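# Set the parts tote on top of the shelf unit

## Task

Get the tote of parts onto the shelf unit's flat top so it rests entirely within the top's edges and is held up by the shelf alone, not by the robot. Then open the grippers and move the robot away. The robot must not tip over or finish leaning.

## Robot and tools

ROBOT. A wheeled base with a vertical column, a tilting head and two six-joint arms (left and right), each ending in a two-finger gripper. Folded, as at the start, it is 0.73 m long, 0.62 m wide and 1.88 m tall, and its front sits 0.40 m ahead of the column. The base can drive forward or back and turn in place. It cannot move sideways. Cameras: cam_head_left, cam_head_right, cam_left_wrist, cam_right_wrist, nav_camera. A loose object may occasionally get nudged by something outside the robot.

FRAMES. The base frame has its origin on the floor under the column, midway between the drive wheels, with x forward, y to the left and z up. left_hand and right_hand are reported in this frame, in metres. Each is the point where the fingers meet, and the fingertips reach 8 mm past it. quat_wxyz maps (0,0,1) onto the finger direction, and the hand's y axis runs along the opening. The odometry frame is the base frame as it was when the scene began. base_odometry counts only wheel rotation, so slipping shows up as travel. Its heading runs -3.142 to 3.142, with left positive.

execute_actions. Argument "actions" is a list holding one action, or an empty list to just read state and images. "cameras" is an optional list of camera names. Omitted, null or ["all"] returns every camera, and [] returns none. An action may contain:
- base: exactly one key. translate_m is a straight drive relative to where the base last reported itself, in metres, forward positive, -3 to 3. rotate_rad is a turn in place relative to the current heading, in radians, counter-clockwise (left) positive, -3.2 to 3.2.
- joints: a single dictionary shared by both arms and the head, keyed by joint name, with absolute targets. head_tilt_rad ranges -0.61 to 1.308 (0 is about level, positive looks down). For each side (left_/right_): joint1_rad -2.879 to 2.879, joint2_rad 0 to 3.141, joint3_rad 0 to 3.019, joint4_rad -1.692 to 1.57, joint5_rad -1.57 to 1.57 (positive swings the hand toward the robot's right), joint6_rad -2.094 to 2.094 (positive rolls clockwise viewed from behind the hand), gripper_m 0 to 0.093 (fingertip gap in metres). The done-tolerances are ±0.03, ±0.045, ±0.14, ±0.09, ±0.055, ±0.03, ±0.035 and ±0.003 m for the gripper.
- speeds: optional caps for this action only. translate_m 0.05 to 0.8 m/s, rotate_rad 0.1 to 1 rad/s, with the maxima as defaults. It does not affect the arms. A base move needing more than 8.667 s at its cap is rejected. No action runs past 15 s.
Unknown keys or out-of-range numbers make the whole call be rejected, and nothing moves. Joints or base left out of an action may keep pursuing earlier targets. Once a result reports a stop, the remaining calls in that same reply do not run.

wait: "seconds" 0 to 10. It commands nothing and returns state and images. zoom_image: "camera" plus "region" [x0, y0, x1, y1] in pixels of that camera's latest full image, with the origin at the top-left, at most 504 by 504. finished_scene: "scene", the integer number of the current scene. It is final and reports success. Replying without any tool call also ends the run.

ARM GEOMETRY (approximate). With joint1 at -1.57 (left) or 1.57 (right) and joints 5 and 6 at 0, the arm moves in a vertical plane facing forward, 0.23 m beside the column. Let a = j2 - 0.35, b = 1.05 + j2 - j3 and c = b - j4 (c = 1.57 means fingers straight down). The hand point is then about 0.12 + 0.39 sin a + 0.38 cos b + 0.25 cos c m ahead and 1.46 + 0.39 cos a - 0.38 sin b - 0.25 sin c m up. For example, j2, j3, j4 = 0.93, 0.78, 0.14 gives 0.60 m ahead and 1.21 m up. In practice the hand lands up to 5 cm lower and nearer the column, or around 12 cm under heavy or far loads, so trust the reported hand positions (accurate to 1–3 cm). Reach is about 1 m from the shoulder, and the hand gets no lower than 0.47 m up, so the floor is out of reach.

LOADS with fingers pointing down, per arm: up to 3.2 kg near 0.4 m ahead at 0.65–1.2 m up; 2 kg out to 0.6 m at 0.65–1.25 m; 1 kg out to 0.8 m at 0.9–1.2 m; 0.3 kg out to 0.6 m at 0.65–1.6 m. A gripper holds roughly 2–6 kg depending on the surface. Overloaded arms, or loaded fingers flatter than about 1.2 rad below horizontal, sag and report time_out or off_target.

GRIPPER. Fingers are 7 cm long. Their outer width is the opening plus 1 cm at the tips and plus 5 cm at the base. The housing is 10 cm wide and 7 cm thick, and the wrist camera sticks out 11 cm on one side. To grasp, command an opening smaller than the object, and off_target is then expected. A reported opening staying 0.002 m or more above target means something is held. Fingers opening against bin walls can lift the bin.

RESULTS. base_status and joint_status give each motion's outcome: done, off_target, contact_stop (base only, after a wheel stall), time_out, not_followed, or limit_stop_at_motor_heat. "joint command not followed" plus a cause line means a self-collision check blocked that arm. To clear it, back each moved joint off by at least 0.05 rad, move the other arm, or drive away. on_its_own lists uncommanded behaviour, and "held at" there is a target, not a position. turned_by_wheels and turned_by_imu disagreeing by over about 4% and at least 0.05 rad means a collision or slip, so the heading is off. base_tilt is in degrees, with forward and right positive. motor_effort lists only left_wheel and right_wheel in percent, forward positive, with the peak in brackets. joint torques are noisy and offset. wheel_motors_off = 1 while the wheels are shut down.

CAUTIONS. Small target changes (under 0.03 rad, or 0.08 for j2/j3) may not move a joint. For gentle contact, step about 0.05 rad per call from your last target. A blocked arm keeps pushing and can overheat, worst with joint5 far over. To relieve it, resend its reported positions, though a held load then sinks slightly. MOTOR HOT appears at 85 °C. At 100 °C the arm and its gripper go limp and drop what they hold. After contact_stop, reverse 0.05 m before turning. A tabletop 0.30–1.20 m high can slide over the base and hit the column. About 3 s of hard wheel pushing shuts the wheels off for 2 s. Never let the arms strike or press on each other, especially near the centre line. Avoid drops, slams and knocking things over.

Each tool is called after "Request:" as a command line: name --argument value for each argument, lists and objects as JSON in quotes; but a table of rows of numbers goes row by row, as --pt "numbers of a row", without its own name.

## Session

Request:
execute_actions --actions '[]'

Scene clock: 0.00 s.
Joint torques (N m, as the arm reports them, + toward a larger angle): no reading
base_odometry: x=+0.000 y=+0.000 heading=+0.000 (m, m, rad; odometry frame)
turned_by_wheels: +0.000 (rad since the last result)
turned_by_imu: +0.000 (rad since the last result)
base_tilt: forward=+0.4 right=-0.5 (deg)
base_status: not commanded
joint_positions: head_tilt_rad=+0.860 left_joint1_rad=-1.561 left_joint2_rad=+0.900 left_joint3_rad=+0.423 left_joint4_rad=-0.942 left_joint5_rad=+0.011 left_joint6_rad=+0.001 left_gripper_m=+0.094 right_joint1_rad=+1.572 right_joint2_rad=+0.915 right_joint3_rad=+0.393 right_joint4_rad=-0.925 right_joint5_rad=+0.016 right_joint6_rad=+0.065 right_gripper_m=+0.095
joint_status: not commanded
wheel_motors_off: 0
motor_effort: left_wheel=+4 right_wheel=+1 (%)
left_hand: x=+0.1524 y=+0.2246 z=+1.2483 quat_wxyz=(+0.433, +0.006, -0.902, +0.003) (m; base frame)
right_hand: x=+0.1360 y=-0.2280 z=+1.2502 quat_wxyz=(+0.445, -0.025, -0.895, +0.021) (m; base frame)
pictures: cam_head_left, cam_head_right, cam_left_wrist, cam_right_wrist, nav_camera
Images, in order (width x height): cam_head_left 896x504, cam_head_right 896x504, cam_left_wrist 616x616, cam_right_wrist 616x616, nav_camera 896x504.

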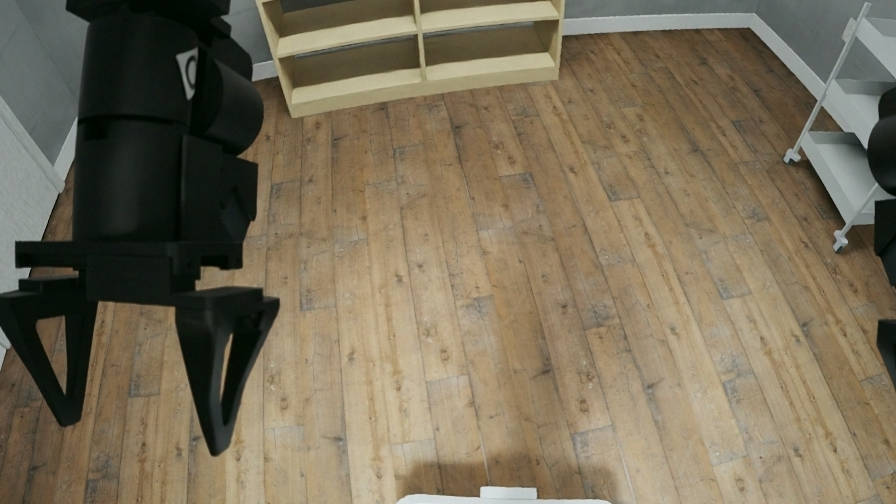

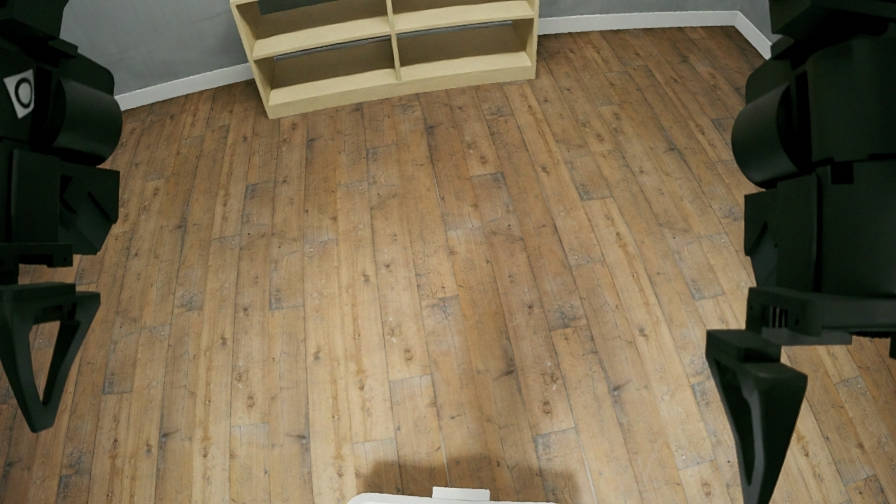

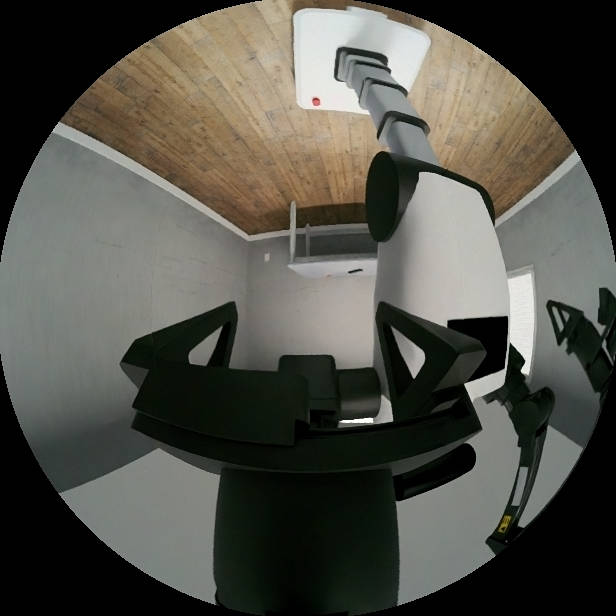

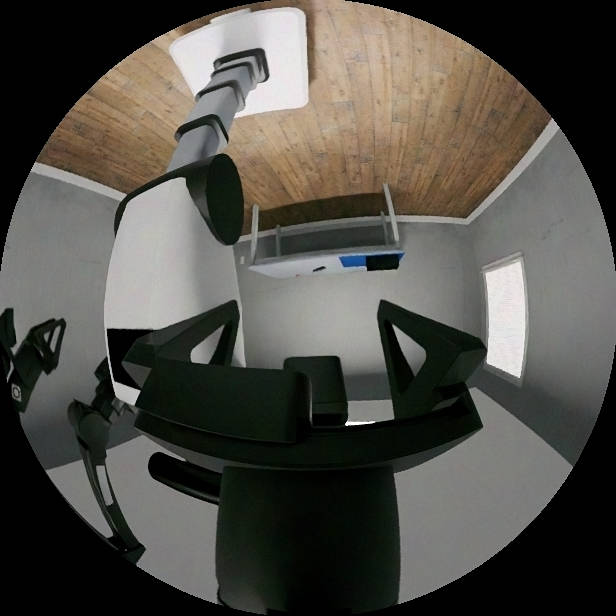

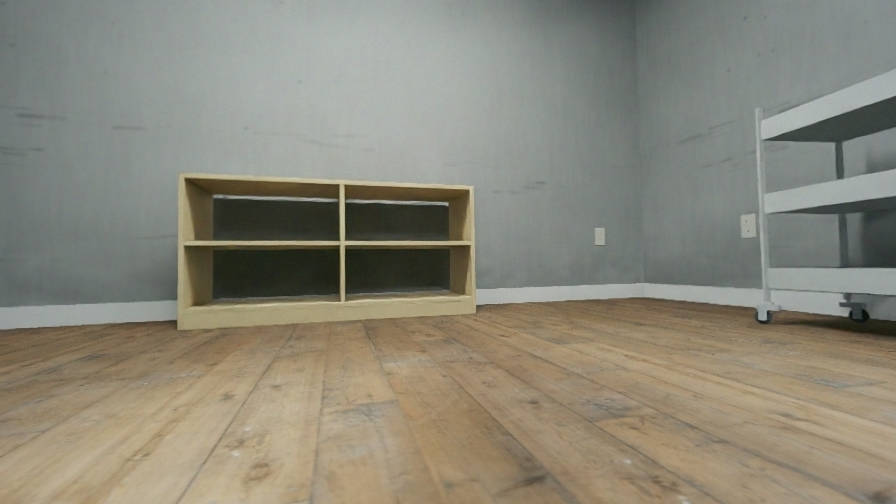

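Request:
execute_actions --actions '[{"base":{"rotate_rad":-2.6},"joints":{"head_tilt_rad":0.6,"left_joint1_rad":-1.7,"left_joint2_rad":1.5,"left_joint3_rad":1.26,"left_joint4_rad":-0.28,"left_joint5_rad":-0.07,"left_joint6_rad":-0.1,"right_joint1_rad":1.72,"right_joint2_rad":1.5,"right_joint3_rad":1.26,"right_joint4_rad":-0.28,"right_joint5_rad":0.06,"right_joint6_rad":0.05}}]' --cameras '["cam_head_left","nav_camera"]'

Scene clock: 11.53 s.
Joint torques (N m, as the arm reports them, + toward a larger angle): left_arm=[ -1.42 -17.39   2.11   1.03  -0.15  -0.04] | right_arm=[  1.78 -17.59   2.27   0.09   0.01  -0.09]
base_odometry: x=+0.000 y=+0.000 heading=-2.598 (m, m, rad; odometry frame)
turned_by_wheels: -2.598 (rad since the last result)
turned_by_imu: -2.568 (rad since the last result)
base_tilt: forward=+0.4 right=-0.4 (deg)
base_status: done
joint_positions: head_tilt_rad=+0.617 left_joint1_rad=-1.700 left_joint2_rad=+1.494 left_joint3_rad=+1.267 left_joint4_rad=-0.289 left_joint5_rad=-0.068 left_joint6_rad=-0.090 left_gripper_m=+0.094 right_joint1_rad=+1.719 right_joint2_rad=+1.495 right_joint3_rad=+1.264 right_joint4_rad=-0.278 right_joint5_rad=+0.058 right_joint6_rad=+0.054 right_gripper_m=+0.095
joint_status: all done
wheel_motors_off: 0
motor_effort: left_wheel=+9(67) right_wheel=-7(45) (%)
left_hand: x=+0.5865 y=+0.1530 z=+1.0068 quat_wxyz=(-0.004, +0.013, -1.000, +0.022) (m; base frame)
right_hand: x=+0.5856 y=-0.1394 z=+1.0072 quat_wxyz=(-0.007, +0.009, -0.999, -0.036) (m; base frame)
pictures: cam_head_left, nav_camera
Images, in order (width x height): cam_head_left 896x504, nav_camera 896x504.

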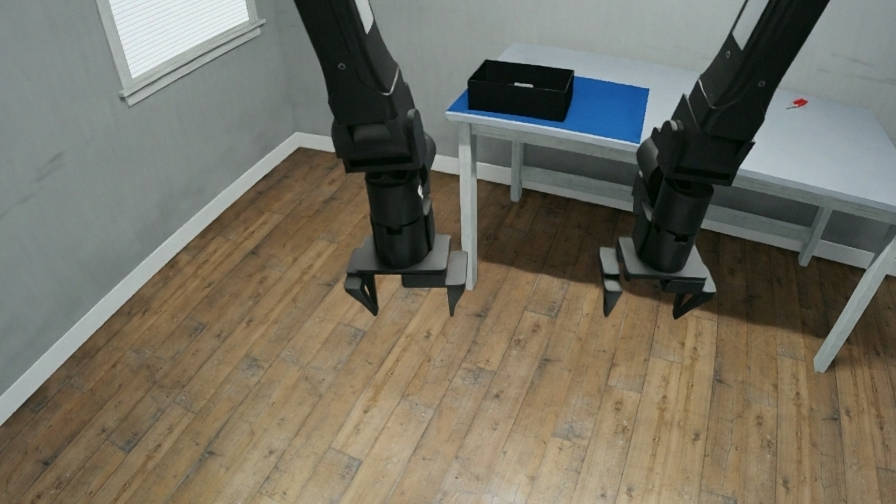

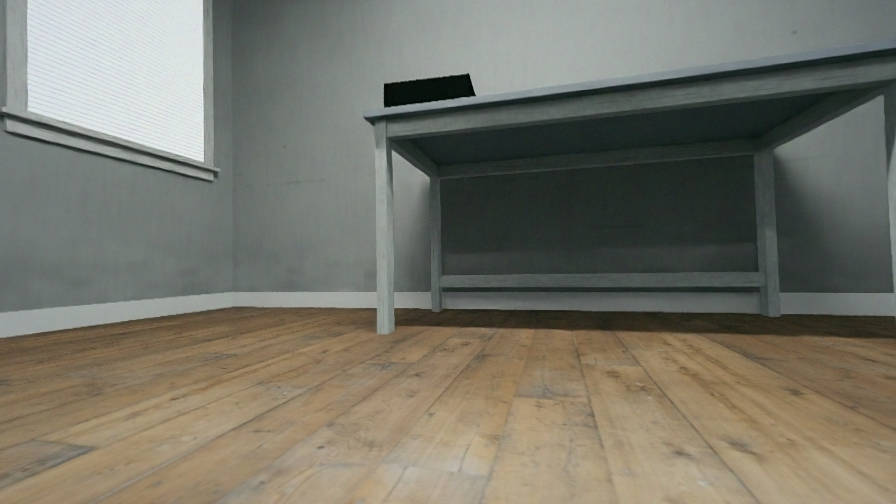

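Request:
execute_actions --actions '[{"base":{"rotate_rad":0.3}}]' --cameras '[]'

Request:
execute_actions --actions '[{"base":{"translate_m":0.9}}]' --cameras '[]'

Request:
execute_actions --actions '[{"base":{"rotate_rad":-0.6},"joints":{"head_tilt_rad":0.8}}]'

Scene clock: 18.47 s.
Joint torques (N m, as the arm reports them, + toward a larger angle): left_arm=[ -1.69 -17.38   2.08   0.99  -0.15  -0.04] | right_arm=[  1.9  -18.19   2.25   0.07   0.02  -0.09]
base_odometry: x=+0.000 y=+0.000 heading=-2.300 (m, m, rad; odometry frame)
turned_by_wheels: +0.299 (rad since the last result)
turned_by_imu: +0.295 (rad since the last result)
base_tilt: forward=+0.4 right=-0.4 (deg)
base_status: done
joint_positions: head_tilt_rad=+0.617 left_joint1_rad=-1.699 left_joint2_rad=+1.494 left_joint3_rad=+1.267 left_joint4_rad=-0.289 left_joint5_rad=-0.068 left_joint6_rad=-0.090 left_gripper_m=+0.094 right_joint1_rad=+1.721 right_joint2_rad=+1.495 right_joint3_rad=+1.264 right_joint4_rad=-0.278 right_joint5_rad=+0.058 right_joint6_rad=+0.054 right_gripper_m=+0.095
joint_status: not commanded
wheel_motors_off: 0
motor_effort: left_wheel=-7(28) right_wheel=+6(26) (%)
left_hand: x=+0.5866 y=+0.1535 z=+1.0067 quat_wxyz=(-0.004, +0.013, -1.000, +0.022) (m; base frame)
right_hand: x=+0.5855 y=-0.1387 z=+1.0073 quat_wxyz=(-0.007, +0.010, -0.999, -0.036) (m; base frame)
pictures: none
No camera images: the call's "cameras" was empty. Leave "cameras" out to get every camera's image.

Scene clock: 21.67 s.
Joint torques (N m, as the arm reports them, + toward a larger angle): left_arm=[ -1.52 -17.25   2.41   1.01  -0.15  -0.04] | right_arm=[  1.52 -17.44   2.53   0.16   0.02  -0.09]
base_odometry: x=-0.600 y=-0.671 heading=-2.301 (m, m, rad; odometry frame)
turned_by_wheels: -0.001 (rad since the last result)
turned_by_imu: -0.006 (rad since the last result)
base_tilt: forward=+0.4 right=-0.4 (deg)
base_status: done
joint_positions: head_tilt_rad=+0.617 left_joint1_rad=-1.699 left_joint2_rad=+1.494 left_joint3_rad=+1.262 left_joint4_rad=-0.289 left_joint5_rad=-0.068 left_joint6_rad=-0.090 left_gripper_m=+0.094 right_joint1_rad=+1.721 right_joint2_rad=+1.495 right_joint3_rad=+1.259 right_joint4_rad=-0.278 right_joint5_rad=+0.058 right_joint6_rad=+0.054 right_gripper_m=+0.095
joint_status: not commanded
wheel_motors_off: 0
motor_effort: left_wheel=-2(58) right_wheel=+2(69) (%)
left_hand: x=+0.5829 y=+0.1536 z=+1.0059 quat_wxyz=(-0.001, +0.013, -1.000, +0.021) (m; base frame)
right_hand: x=+0.5830 y=-0.1388 z=+1.0068 quat_wxyz=(-0.005, +0.010, -0.999, -0.036) (m; base frame)
pictures: none
No camera images: the call's "cameras" was empty. Leave "cameras" out to get every camera's image.

Scene clock: 23.77 s.
Joint torques (N m, as the arm reports them, + toward a larger angle): left_arm=[ -1.41 -17.1    2.42   0.98  -0.15  -0.04] | right_arm=[  2.03 -17.96   2.6    0.09   0.01  -0.09]
base_odometry: x=-0.600 y=-0.671 heading=-2.900 (m, m, rad; odometry frame)
turned_by_wheels: -0.599 (rad since the last result)
turned_by_imu: -0.591 (rad since the last result)
base_tilt: forward=+0.4 right=-0.4 (deg)
base_status: done
joint_positions: head_tilt_rad=+0.802 left_joint1_rad=-1.700 left_joint2_rad=+1.494 left_joint3_rad=+1.262 left_joint4_rad=-0.289 left_joint5_rad=-0.068 left_joint6_rad=-0.090 left_gripper_m=+0.094 right_joint1_rad=+1.719 right_joint2_rad=+1.495 right_joint3_rad=+1.259 right_joint4_rad=-0.278 right_joint5_rad=+0.058 right_joint6_rad=+0.054 right_gripper_m=+0.095
joint_status: all done
wheel_motors_off: 0
motor_effort: left_wheel=+4(45) right_wheel=-7(54) (%)
left_hand: x=+0.5829 y=+0.1529 z=+1.0060 quat_wxyz=(-0.001, +0.013, -1.000, +0.022) (m; base frame)
right_hand: x=+0.5830 y=-0.1398 z=+1.0067 quat_wxyz=(-0.005, +0.009, -0.999, -0.036) (m; base frame)
pictures: cam_head_left, cam_head_right, cam_left_wrist, cam_right_wrist, nav_camera
Images, in order (width x height): cam_head_left 896x504, cam_head_right 896x504, cam_left_wrist 616x616, cam_right_wrist 616x616, nav_camera 896x504.

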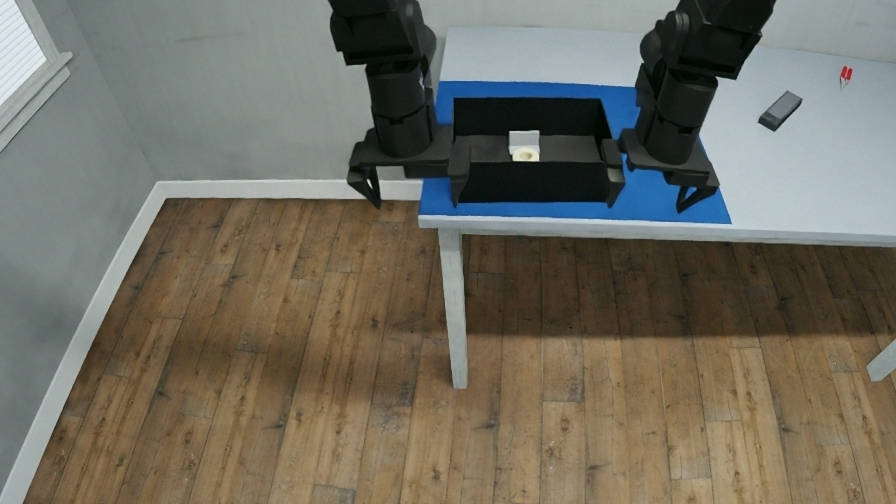

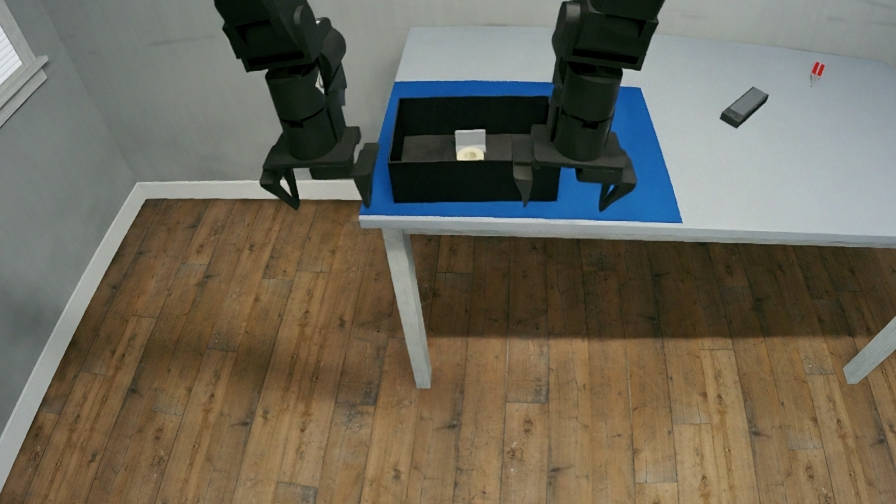

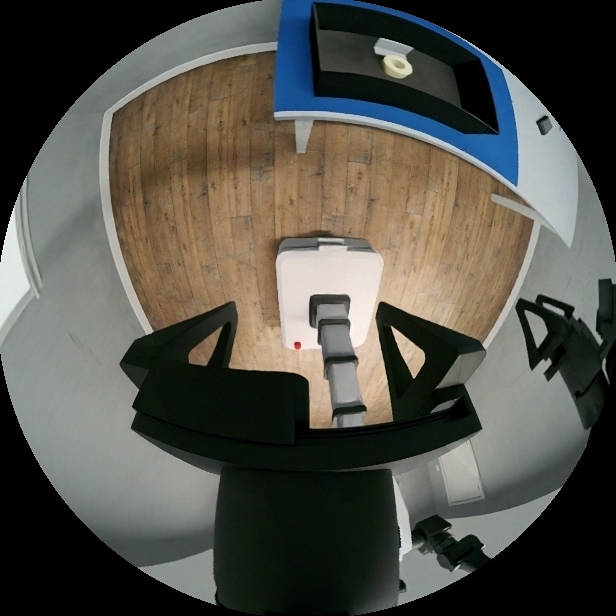

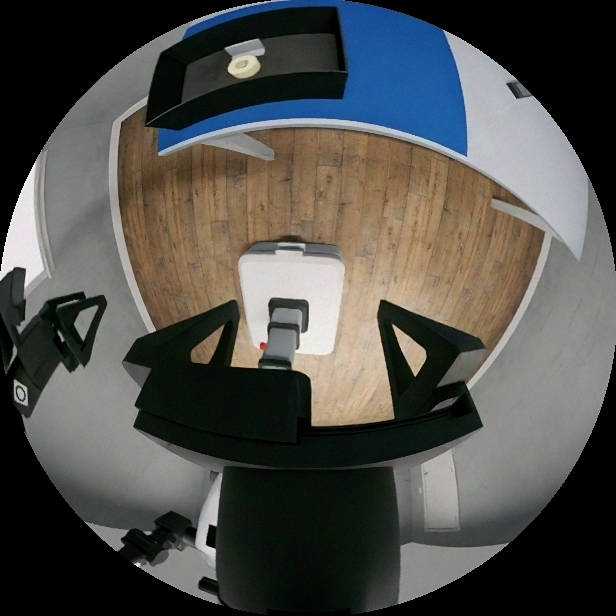

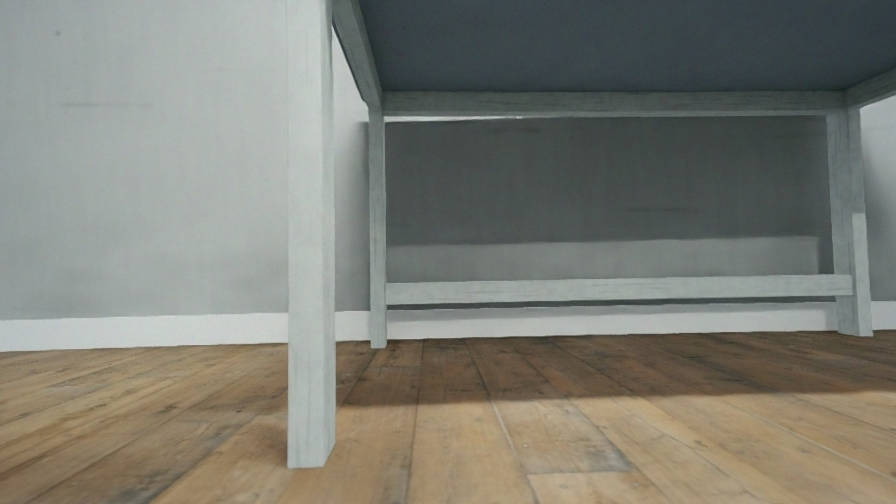

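Request:
execute_actions --actions '[{"base":{"translate_m":0.34},"joints":{"head_tilt_rad":0.95,"left_joint1_rad":-1.68,"right_joint1_rad":1.672}}]' --cameras '[]'

Request:
execute_actions --actions '[{"joints":{"left_joint2_rad":1.82,"left_joint3_rad":1.53,"left_joint4_rad":-0.22,"right_joint2_rad":1.82,"right_joint3_rad":1.53,"right_joint4_rad":-0.22}}]' --cameras '["cam_head_left","cam_left_wrist","cam_right_wrist"]'

Scene clock: 33.07 s.
Joint torques (N m, as the arm reports them, + toward a larger angle): left_arm=[ -0.7  -17.21   2.5    0.97  -0.16  -0.04] | right_arm=[  0.7  -17.72   2.49   0.06   0.04  -0.09]
base_odometry: x=-0.930 y=-0.752 heading=-2.900 (m, m, rad; odometry frame)
turned_by_wheels: -0.001 (rad since the last result)
turned_by_imu: -0.004 (rad since the last result)
base_tilt: forward=+0.4 right=-0.4 (deg)
base_status: done
joint_positions: head_tilt_rad=+0.951 left_joint1_rad=-1.685 left_joint2_rad=+1.494 left_joint3_rad=+1.260 left_joint4_rad=-0.289 left_joint5_rad=-0.068 left_joint6_rad=-0.090 left_gripper_m=+0.094 right_joint1_rad=+1.670 right_joint2_rad=+1.495 right_joint3_rad=+1.258 right_joint4_rad=-0.278 right_joint5_rad=+0.058 right_joint6_rad=+0.054 right_gripper_m=+0.095
joint_status: all done
wheel_motors_off: 0
motor_effort: left_wheel=-2(67) right_wheel=+1(54) (%)
left_hand: x=+0.5824 y=+0.1627 z=+1.0049 quat_wxyz=(-0.001, +0.017, -1.000, +0.015) (m; base frame)
right_hand: x=+0.5841 y=-0.1714 z=+1.0036 quat_wxyz=(-0.005, -0.003, -1.000, -0.014) (m; base frame)
pictures: none
No camera images: the call's "cameras" was empty. Leave "cameras" out to get every camera's image.

Scene clock: 34.27 s.
Joint torques (N m, as the arm reports them, + toward a larger angle): left_arm=[ -1.43 -19.66   2.41   0.9   -0.16  -0.04] | right_arm=[  0.96 -20.73   2.52   0.14   0.03  -0.08]
base_odometry: x=-0.930 y=-0.752 heading=-2.900 (m, m, rad; odometry frame)
turned_by_wheels: +0.000 (rad since the last result)
turned_by_imu: +0.000 (rad since the last result)
base_tilt: forward=+0.4 right=-0.4 (deg)
base_status: not commanded
joint_positions: head_tilt_rad=+0.951 left_joint1_rad=-1.685 left_joint2_rad=+1.836 left_joint3_rad=+1.524 left_joint4_rad=-0.227 left_joint5_rad=-0.068 left_joint6_rad=-0.090 left_gripper_m=+0.094 right_joint1_rad=+1.670 right_joint2_rad=+1.834 right_joint3_rad=+1.519 right_joint4_rad=-0.220 right_joint5_rad=+0.058 right_joint6_rad=+0.054 right_gripper_m=+0.095
joint_status: all done
wheel_motors_off: 0
motor_effort: left_wheel=+0(6) right_wheel=+0(2) (%)
left_hand: x=+0.5818 y=+0.1495 z=+0.8716 quat_wxyz=(+0.008, +0.016, -1.000, +0.015) (m; base frame)
right_hand: x=+0.5822 y=-0.1601 z=+0.8711 quat_wxyz=(+0.005, -0.002, -1.000, -0.014) (m; base frame)
pictures: cam_head_left, cam_left_wrist, cam_right_wrist
Images, in order (width x height): cam_head_left 896x504, cam_left_wrist 616x616, cam_right_wrist 616x616.

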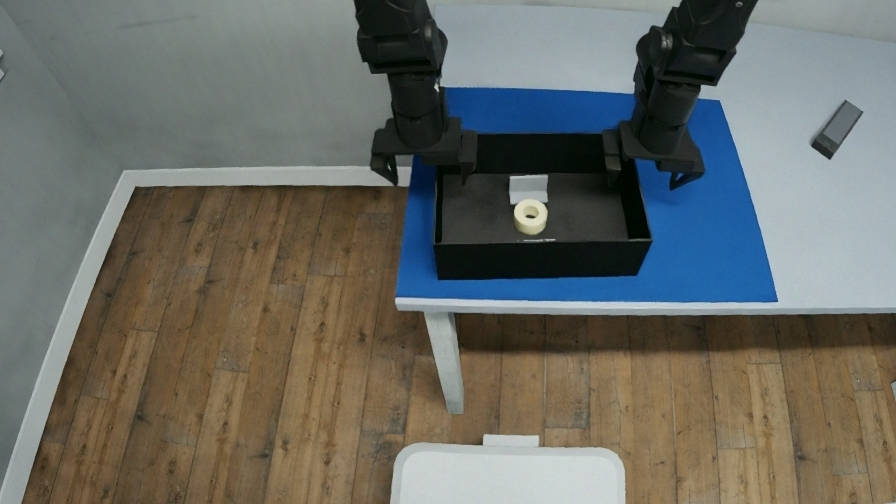

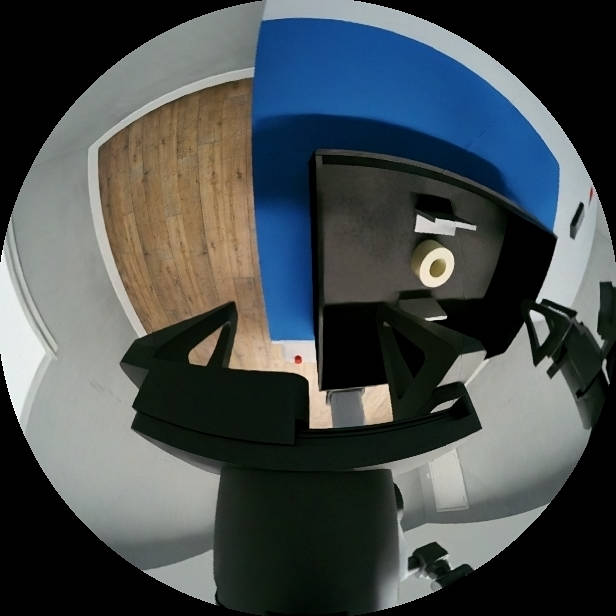

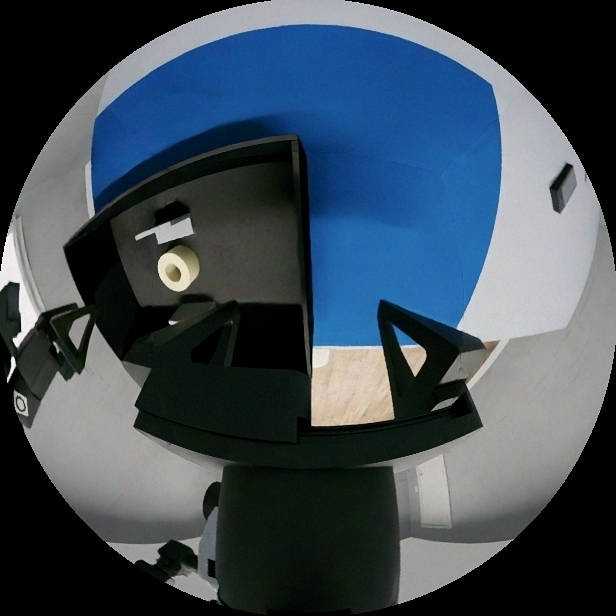

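Request:
execute_actions --actions '[{"joints":{"left_joint2_rad":2.0,"left_joint3_rad":1.71,"right_joint2_rad":2.0,"right_joint3_rad":1.71,"right_joint6_rad":0.0}}]' --cameras '[]'

Request:
execute_actions --actions '[{"joints":{"left_gripper_m":0,"right_gripper_m":0}}]' --cameras '[]'

Request:
execute_actions --actions '[{"joints":{"left_joint1_rad":-1.695,"right_joint1_rad":1.68,"left_joint2_rad":1.82,"left_joint3_rad":1.53,"right_joint2_rad":1.82,"right_joint3_rad":1.53}}]' --cameras '["cam_head_left","cam_left_wrist","cam_right_wrist"]'

Scene clock: 42.70 s.
Joint torques (N m, as the arm reports them, + toward a larger angle): left_arm=[ -1.63 -19.     2.22   0.91  -0.16  -0.04] | right_arm=[  1.59 -20.24   2.35   0.17   0.03  -0.1 ]
base_odometry: x=-0.930 y=-0.752 heading=-2.900 (m, m, rad; odometry frame)
turned_by_wheels: +0.000 (rad since the last result)
turned_by_imu: -0.001 (rad since the last result)
base_tilt: forward=+0.4 right=-0.5 (deg)
base_status: not commanded
joint_positions: head_tilt_rad=+0.951 left_joint1_rad=-1.685 left_joint2_rad=+2.003 left_joint3_rad=+1.708 left_joint4_rad=-0.227 left_joint5_rad=-0.068 left_joint6_rad=-0.090 left_gripper_m=+0.094 right_joint1_rad=+1.670 right_joint2_rad=+2.002 right_joint3_rad=+1.705 right_joint4_rad=-0.219 right_joint5_rad=+0.058 right_joint6_rad=+0.007 right_gripper_m=+0.095
joint_status: all done
wheel_motors_off: 0
motor_effort: left_wheel=-3(2) right_wheel=+0(1) (%)
left_hand: x=+0.5920 y=+0.1427 z=+0.8092 quat_wxyz=(-0.001, +0.017, -1.000, +0.015) (m; base frame)
right_hand: x=+0.5932 y=-0.1541 z=+0.8084 quat_wxyz=(-0.004, +0.021, -1.000, -0.014) (m; base frame)
pictures: none
No camera images: the call's "cameras" was empty. Leave "cameras" out to get every camera's image.

Scene clock: 43.50 s.
Joint torques (N m, as the arm reports them, + toward a larger angle): left_arm=[ -1.56 -19.04   2.23   0.96   0.12   0.28] | right_arm=[  1.62 -19.5    2.39   0.15  -0.25  -0.11]
base_odometry: x=-0.930 y=-0.752 heading=-2.900 (m, m, rad; odometry frame)
turned_by_wheels: +0.000 (rad since the last result)
turned_by_imu: +0.000 (rad since the last result)
base_tilt: forward=+0.4 right=-0.4 (deg)
base_status: not commanded
joint_positions: head_tilt_rad=+0.951 left_joint1_rad=-1.687 left_joint2_rad=+2.003 left_joint3_rad=+1.708 left_joint4_rad=-0.227 left_joint5_rad=-0.075 left_joint6_rad=-0.120 left_gripper_m=+0.003 right_joint1_rad=+1.670 right_joint2_rad=+2.002 right_joint3_rad=+1.705 right_joint4_rad=-0.219 right_joint5_rad=+0.066 right_joint6_rad=+0.008 right_gripper_m=+0.002
joint_status: all done
wheel_motors_off: 0
motor_effort: left_wheel=-4(3) right_wheel=+2(2) (%)
left_hand: x=+0.5920 y=+0.1426 z=+0.8092 quat_wxyz=(-0.001, +0.031, -0.999, +0.013) (m; base frame)
right_hand: x=+0.5933 y=-0.1556 z=+0.8084 quat_wxyz=(-0.004, +0.020, -1.000, -0.010) (m; base frame)
pictures: none
No camera images: the call's "cameras" was empty. Leave "cameras" out to get every camera's image.

Scene clock: 44.53 s.
Joint torques (N m, as the arm reports them, + toward a larger angle): left_arm=[ -2.02 -19.42   2.16   0.93   0.18   0.33] | right_arm=[  1.27 -19.86   2.29   0.17  -0.3   -0.22]
base_odometry: x=-0.930 y=-0.752 heading=-2.900 (m, m, rad; odometry frame)
turned_by_wheels: +0.000 (rad since the last result)
turned_by_imu: +0.000 (rad since the last result)
base_tilt: forward=+0.4 right=-0.4 (deg)
base_status: not commanded
joint_positions: head_tilt_rad=+0.951 left_joint1_rad=-1.694 left_joint2_rad=+1.831 left_joint3_rad=+1.528 left_joint4_rad=-0.227 left_joint5_rad=-0.077 left_joint6_rad=-0.125 left_gripper_m=+0.003 right_joint1_rad=+1.679 right_joint2_rad=+1.832 right_joint3_rad=+1.525 right_joint4_rad=-0.220 right_joint5_rad=+0.067 right_joint6_rad=+0.020 right_gripper_m=+0.002
joint_status: all done
wheel_motors_off: 0
motor_effort: left_wheel=-2(4) right_wheel=+1(2) (%)
left_hand: x=+0.5876 y=+0.1439 z=+0.8751 quat_wxyz=(+0.002, +0.032, -0.999, +0.015) (m; base frame)
right_hand: x=+0.5870 y=-0.1544 z=+0.8733 quat_wxyz=(+0.001, +0.017, -1.000, -0.013) (m; base frame)
pictures: cam_head_left, cam_left_wrist, cam_right_wrist
Images, in order (width x height): cam_head_left 896x504, cam_left_wrist 616x616, cam_right_wrist 616x616.

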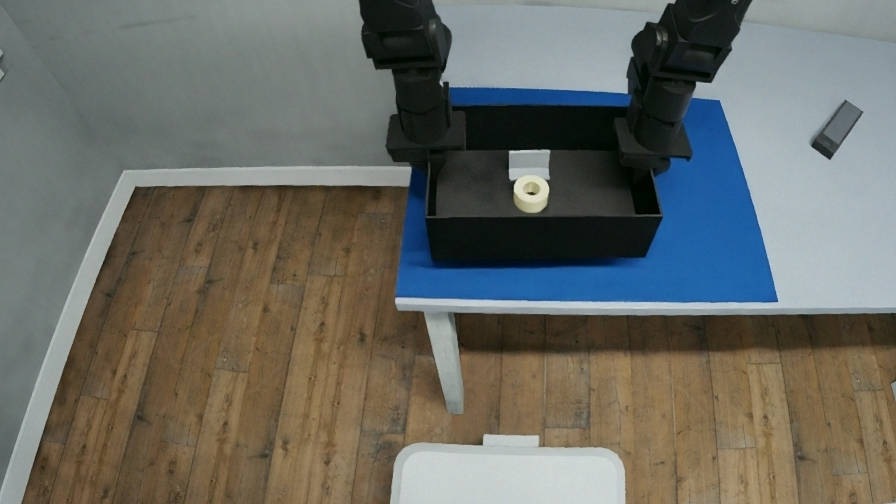

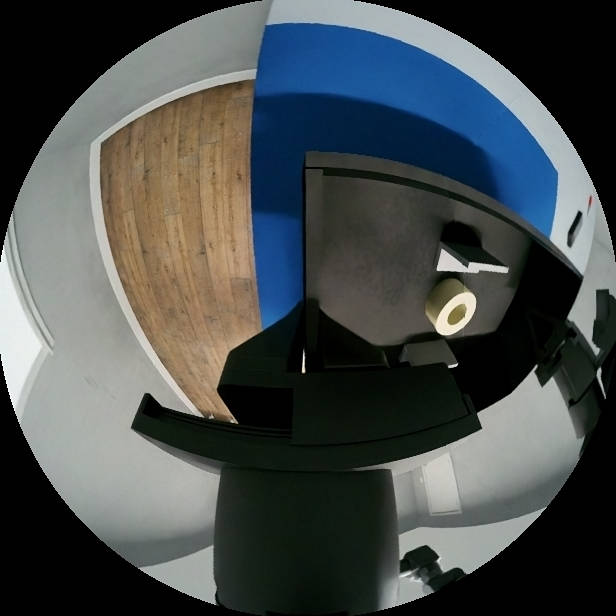

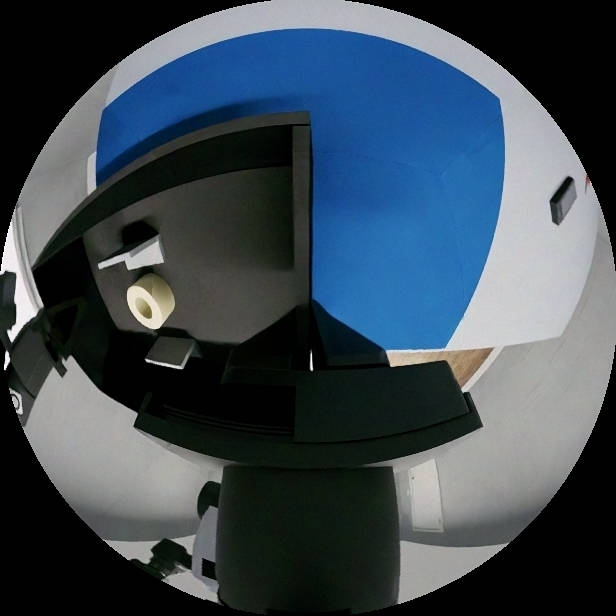

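Request:
execute_actions --actions '[{"base":{"translate_m":-0.3},"joints":{"head_tilt_rad":0.6}}]' --cameras '[]'

Request:
execute_actions --actions '[{"base":{"rotate_rad":-3.03}}]' --cameras '["nav_camera"]'

Request:
execute_actions --actions '[{"base":{"translate_m":1.8}}]' --cameras '[]'

Request:
execute_actions --actions '[{"base":{"rotate_rad":-0.15},"joints":{"head_tilt_rad":0.9}}]' --cameras '["nav_camera","cam_head_left"]'

Scene clock: 52.67 s.
Joint torques (N m, as the arm reports them, + toward a larger angle): left_arm=[ -1.99 -19.32   2.31   0.92   0.21   0.35] | right_arm=[  0.86 -20.6    2.64   0.23  -0.33  -0.21]
base_odometry: x=-0.639 y=-0.681 heading=-2.900 (m, m, rad; odometry frame)
turned_by_wheels: +0.000 (rad since the last result)
turned_by_imu: +0.001 (rad since the last result)
base_tilt: forward=+0.4 right=-0.4 (deg)
base_status: done
joint_positions: head_tilt_rad=+0.617 left_joint1_rad=-1.695 left_joint2_rad=+1.832 left_joint3_rad=+1.525 left_joint4_rad=-0.227 left_joint5_rad=-0.077 left_joint6_rad=-0.125 left_gripper_m=+0.003 right_joint1_rad=+1.680 right_joint2_rad=+1.832 right_joint3_rad=+1.521 right_joint4_rad=-0.220 right_joint5_rad=+0.069 right_joint6_rad=+0.019 right_gripper_m=+0.002
joint_status: all done
wheel_motors_off: 0
motor_effort: left_wheel=-2(69) right_wheel=-5(38) (%)
left_hand: x=+0.5845 y=+0.1438 z=+0.8741 quat_wxyz=(+0.005, +0.031, -0.999, +0.015) (m; base frame)
right_hand: x=+0.5843 y=-0.1541 z=+0.8726 quat_wxyz=(+0.003, +0.018, -1.000, -0.013) (m; base frame)
pictures: none
No camera images: the call's "cameras" was empty. Leave "cameras" out to get every camera's image.

Scene clock: 57.27 s.
Joint torques (N m, as the arm reports them, + toward a larger angle): left_arm=[ -1.61 -19.32   2.33   0.88   0.31   0.36] | right_arm=[  0.85 -20.1    2.45   0.16  -0.41  -0.2 ]
base_odometry: x=-0.639 y=-0.681 heading=+0.355 (m, m, rad; odometry frame)
turned_by_wheels: -3.029 (rad since the last result)
turned_by_imu: -2.994 (rad since the last result)
base_tilt: forward=+0.4 right=-0.4 (deg)
base_status: done
joint_positions: head_tilt_rad=+0.617 left_joint1_rad=-1.697 left_joint2_rad=+1.832 left_joint3_rad=+1.525 left_joint4_rad=-0.227 left_joint5_rad=-0.080 left_joint6_rad=-0.128 left_gripper_m=+0.003 right_joint1_rad=+1.679 right_joint2_rad=+1.832 right_joint3_rad=+1.522 right_joint4_rad=-0.220 right_joint5_rad=+0.071 right_joint6_rad=+0.017 right_gripper_m=+0.002
joint_status: not commanded
wheel_motors_off: 0
motor_effort: left_wheel=+9(50) right_wheel=-7(43) (%)
left_hand: x=+0.5845 y=+0.1424 z=+0.8742 quat_wxyz=(+0.005, +0.032, -0.999, +0.014) (m; base frame)
right_hand: x=+0.5851 y=-0.1554 z=+0.8726 quat_wxyz=(+0.002, +0.019, -1.000, -0.011) (m; base frame)
pictures: nav_camera
Images, in order (width x height): nav_camera 896x504.

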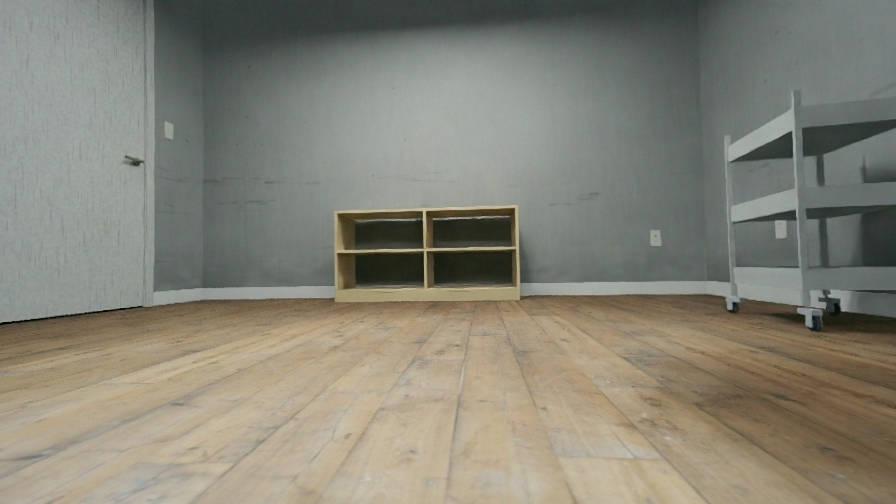

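Scene clock: 61.53 s.
Joint torques (N m, as the arm reports them, + toward a larger angle): left_arm=[ -1.83 -19.43   2.2    0.9    0.3    0.35] | right_arm=[  1.42 -20.47   2.39   0.13  -0.42  -0.16]
base_odometry: x=+1.049 y=-0.056 heading=+0.355 (m, m, rad; odometry frame)
turned_by_wheels: +0.000 (rad since the last result)
turned_by_imu: -0.010 (rad since the last result)
base_tilt: forward=+0.4 right=-0.4 (deg)
base_status: done
joint_positions: head_tilt_rad=+0.617 left_joint1_rad=-1.697 left_joint2_rad=+1.832 left_joint3_rad=+1.527 left_joint4_rad=-0.227 left_joint5_rad=-0.080 left_joint6_rad=-0.128 left_gripper_m=+0.003 right_joint1_rad=+1.679 right_joint2_rad=+1.832 right_joint3_rad=+1.523 right_joint4_rad=-0.220 right_joint5_rad=+0.071 right_joint6_rad=+0.017 right_gripper_m=+0.002
joint_status: not commanded
wheel_motors_off: 0
motor_effort: left_wheel=+0(69) right_wheel=+0(57) (%)
left_hand: x=+0.5854 y=+0.1424 z=+0.8742 quat_wxyz=(+0.004, +0.032, -0.999, +0.014) (m; base frame)
right_hand: x=+0.5855 y=-0.1554 z=+0.8727 quat_wxyz=(+0.002, +0.019, -1.000, -0.011) (m; base frame)
pictures: none
No camera images: the call's "cameras" was empty. Leave "cameras" out to get every camera's image.

Scene clock: 62.73 s.
Joint torques (N m, as the arm reports them, + toward a larger angle): left_arm=[ -1.76 -19.54   2.23   0.91   0.34   0.36] | right_arm=[  1.65 -20.36   2.4    0.14  -0.44  -0.2 ]
base_odometry: x=+1.049 y=-0.056 heading=+0.206 (m, m, rad; odometry frame)
turned_by_wheels: -0.148 (rad since the last result)
turned_by_imu: -0.145 (rad since the last result)
base_tilt: forward=+0.4 right=-0.4 (deg)
base_status: done
joint_positions: head_tilt_rad=+0.901 left_joint1_rad=-1.698 left_joint2_rad=+1.832 left_joint3_rad=+1.527 left_joint4_rad=-0.227 left_joint5_rad=-0.081 left_joint6_rad=-0.128 left_gripper_m=+0.002 right_joint1_rad=+1.678 right_joint2_rad=+1.832 right_joint3_rad=+1.523 right_joint4_rad=-0.220 right_joint5_rad=+0.072 right_joint6_rad=+0.017 right_gripper_m=+0.002
joint_status: all done
wheel_motors_off: 0
motor_effort: left_wheel=+1(57) right_wheel=+0(53) (%)
left_hand: x=+0.5854 y=+0.1414 z=+0.8743 quat_wxyz=(+0.004, +0.032, -0.999, +0.015) (m; base frame)
right_hand: x=+0.5856 y=-0.1564 z=+0.8726 quat_wxyz=(+0.002, +0.019, -1.000, -0.010) (m; base frame)
pictures: cam_head_left, nav_camera
Images, in order (width x height): cam_head_left 896x504, nav_camera 896x504.

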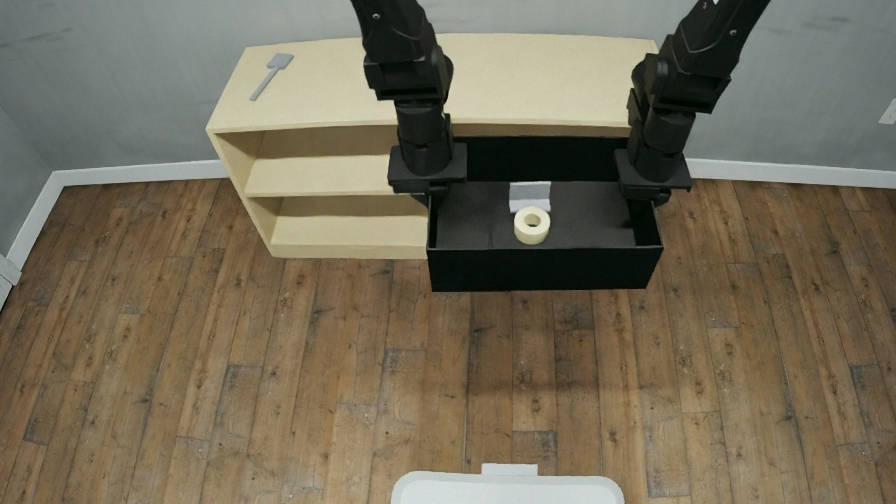

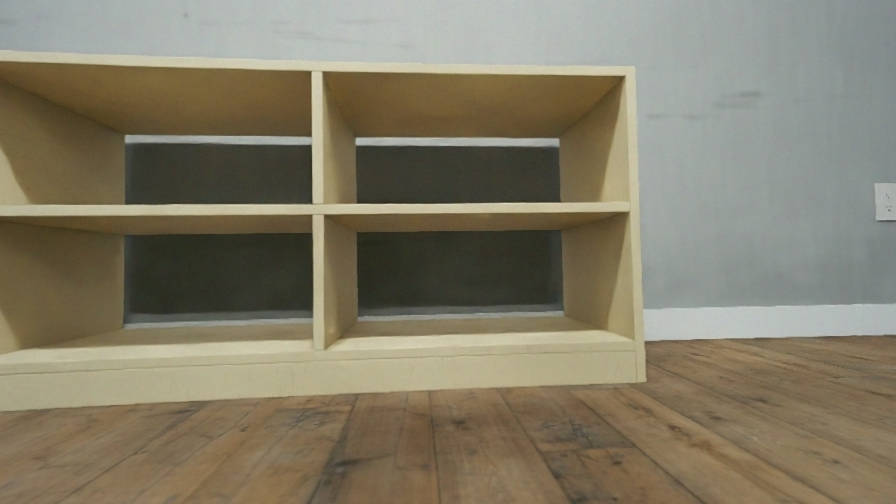

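Request:
execute_actions --actions '[{"base":{"translate_m":0.65},"joints":{"left_joint1_rad":-1.675,"left_joint2_rad":2.25,"left_joint3_rad":1.99,"left_joint4_rad":-0.25,"right_joint1_rad":1.66,"right_joint2_rad":2.25,"right_joint3_rad":1.99,"right_joint4_rad":-0.25}}]' --cameras '["cam_head_left"]'

Request:
execute_actions --actions '[{"joints":{"left_joint1_rad":-1.668,"right_joint1_rad":1.653,"left_joint2_rad":2.46,"left_joint3_rad":2.32,"left_joint4_rad":-0.37,"right_joint2_rad":2.46,"right_joint3_rad":2.32,"right_joint4_rad":-0.37}}]' --cameras '["cam_head_left","cam_left_wrist"]'

Scene clock: 74.10 s.
Joint torques (N m, as the arm reports them, + toward a larger angle): left_arm=[ -2.01 -18.68   2.41   0.51   0.13   0.26] | right_arm=[  1.04 -19.     2.45   0.18  -0.39  -0.11]
base_odometry: x=+1.685 y=+0.077 heading=+0.206 (m, m, rad; odometry frame)
turned_by_wheels: +0.000 (rad since the last result)
turned_by_imu: -0.004 (rad since the last result)
base_tilt: forward=+0.4 right=-0.4 (deg)
base_status: done
joint_positions: head_tilt_rad=+0.902 left_joint1_rad=-1.677 left_joint2_rad=+2.254 left_joint3_rad=+1.989 left_joint4_rad=-0.248 left_joint5_rad=-0.076 left_joint6_rad=-0.119 left_gripper_m=+0.002 right_joint1_rad=+1.663 right_joint2_rad=+2.255 right_joint3_rad=+1.990 right_joint4_rad=-0.248 right_joint5_rad=+0.070 right_joint6_rad=+0.009 right_gripper_m=+0.002
joint_status: all done
wheel_motors_off: 0
motor_effort: left_wheel=-2(48) right_wheel=+0(58) (%)
left_hand: x=+0.5852 y=+0.1428 z=+0.7174 quat_wxyz=(-0.006, +0.034, -0.999, +0.008) (m; base frame)
right_hand: x=+0.5856 y=-0.1546 z=+0.7163 quat_wxyz=(-0.006, +0.018, -1.000, -0.005) (m; base frame)
pictures: cam_head_left
Images, in order (width x height): cam_head_left 896x504.

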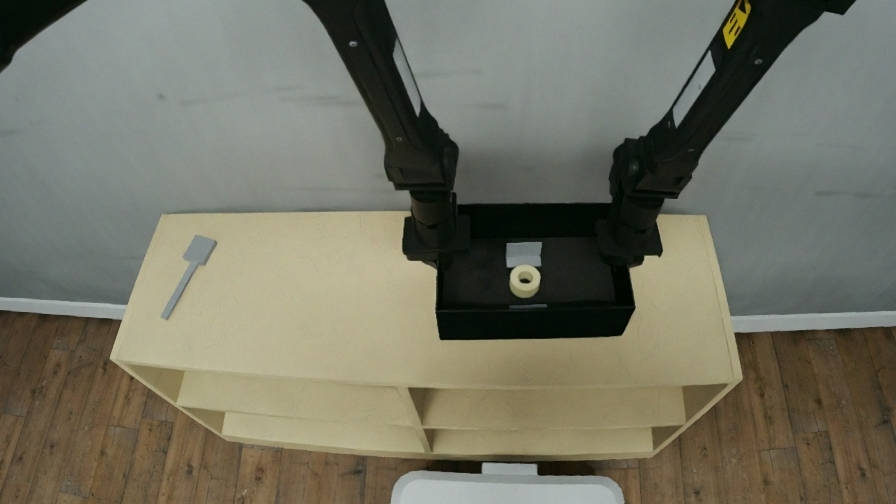

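Scene clock: 75.27 s.
Joint torques (N m, as the arm reports them, + toward a larger angle): left_arm=[ -1.97 -18.06   4.34   0.43   0.17   0.24] | right_arm=[  1.05 -18.32   4.19   0.19  -0.36  -0.11]
base_odometry: x=+1.685 y=+0.077 heading=+0.207 (m, m, rad; odometry frame)
turned_by_wheels: +0.000 (rad since the last result)
turned_by_imu: +0.000 (rad since the last result)
base_tilt: forward=+0.4 right=-0.4 (deg)
base_status: not commanded
joint_positions: head_tilt_rad=+0.902 left_joint1_rad=-1.672 left_joint2_rad=+2.461 left_joint3_rad=+2.303 left_joint4_rad=-0.366 left_joint5_rad=-0.077 left_joint6_rad=-0.117 left_gripper_m=+0.002 right_joint1_rad=+1.657 right_joint2_rad=+2.461 right_joint3_rad=+2.304 right_joint4_rad=-0.372 right_joint5_rad=+0.070 right_joint6_rad=+0.009 right_gripper_m=+0.002
joint_status: all done
wheel_motors_off: 0
motor_effort: left_wheel=+1(16) right_wheel=-4(8) (%)
left_hand: x=+0.5877 y=+0.1417 z=+0.6580 quat_wxyz=(-0.001, +0.033, -0.999, +0.005) (m; base frame)
right_hand: x=+0.5877 y=-0.1558 z=+0.6573 quat_wxyz=(+0.002, +0.017, -1.000, -0.002) (m; base frame)
pictures: cam_head_left, cam_left_wrist
Images, in order (width x height): cam_head_left 896x504, cam_left_wrist 616x616.

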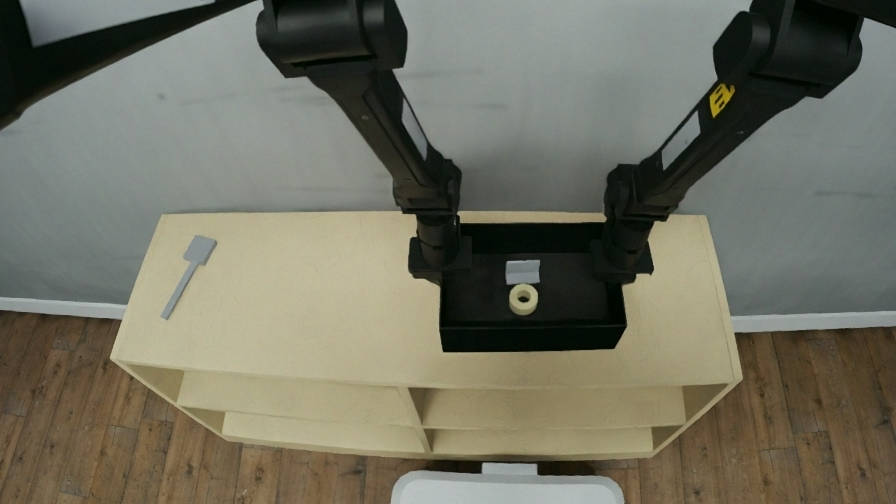

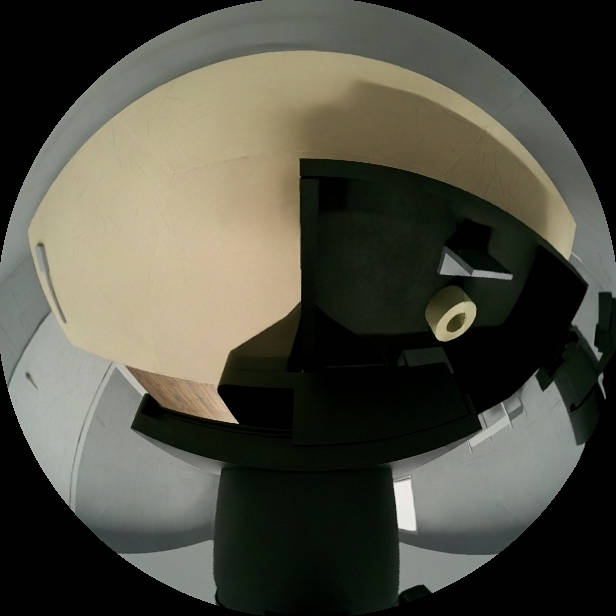

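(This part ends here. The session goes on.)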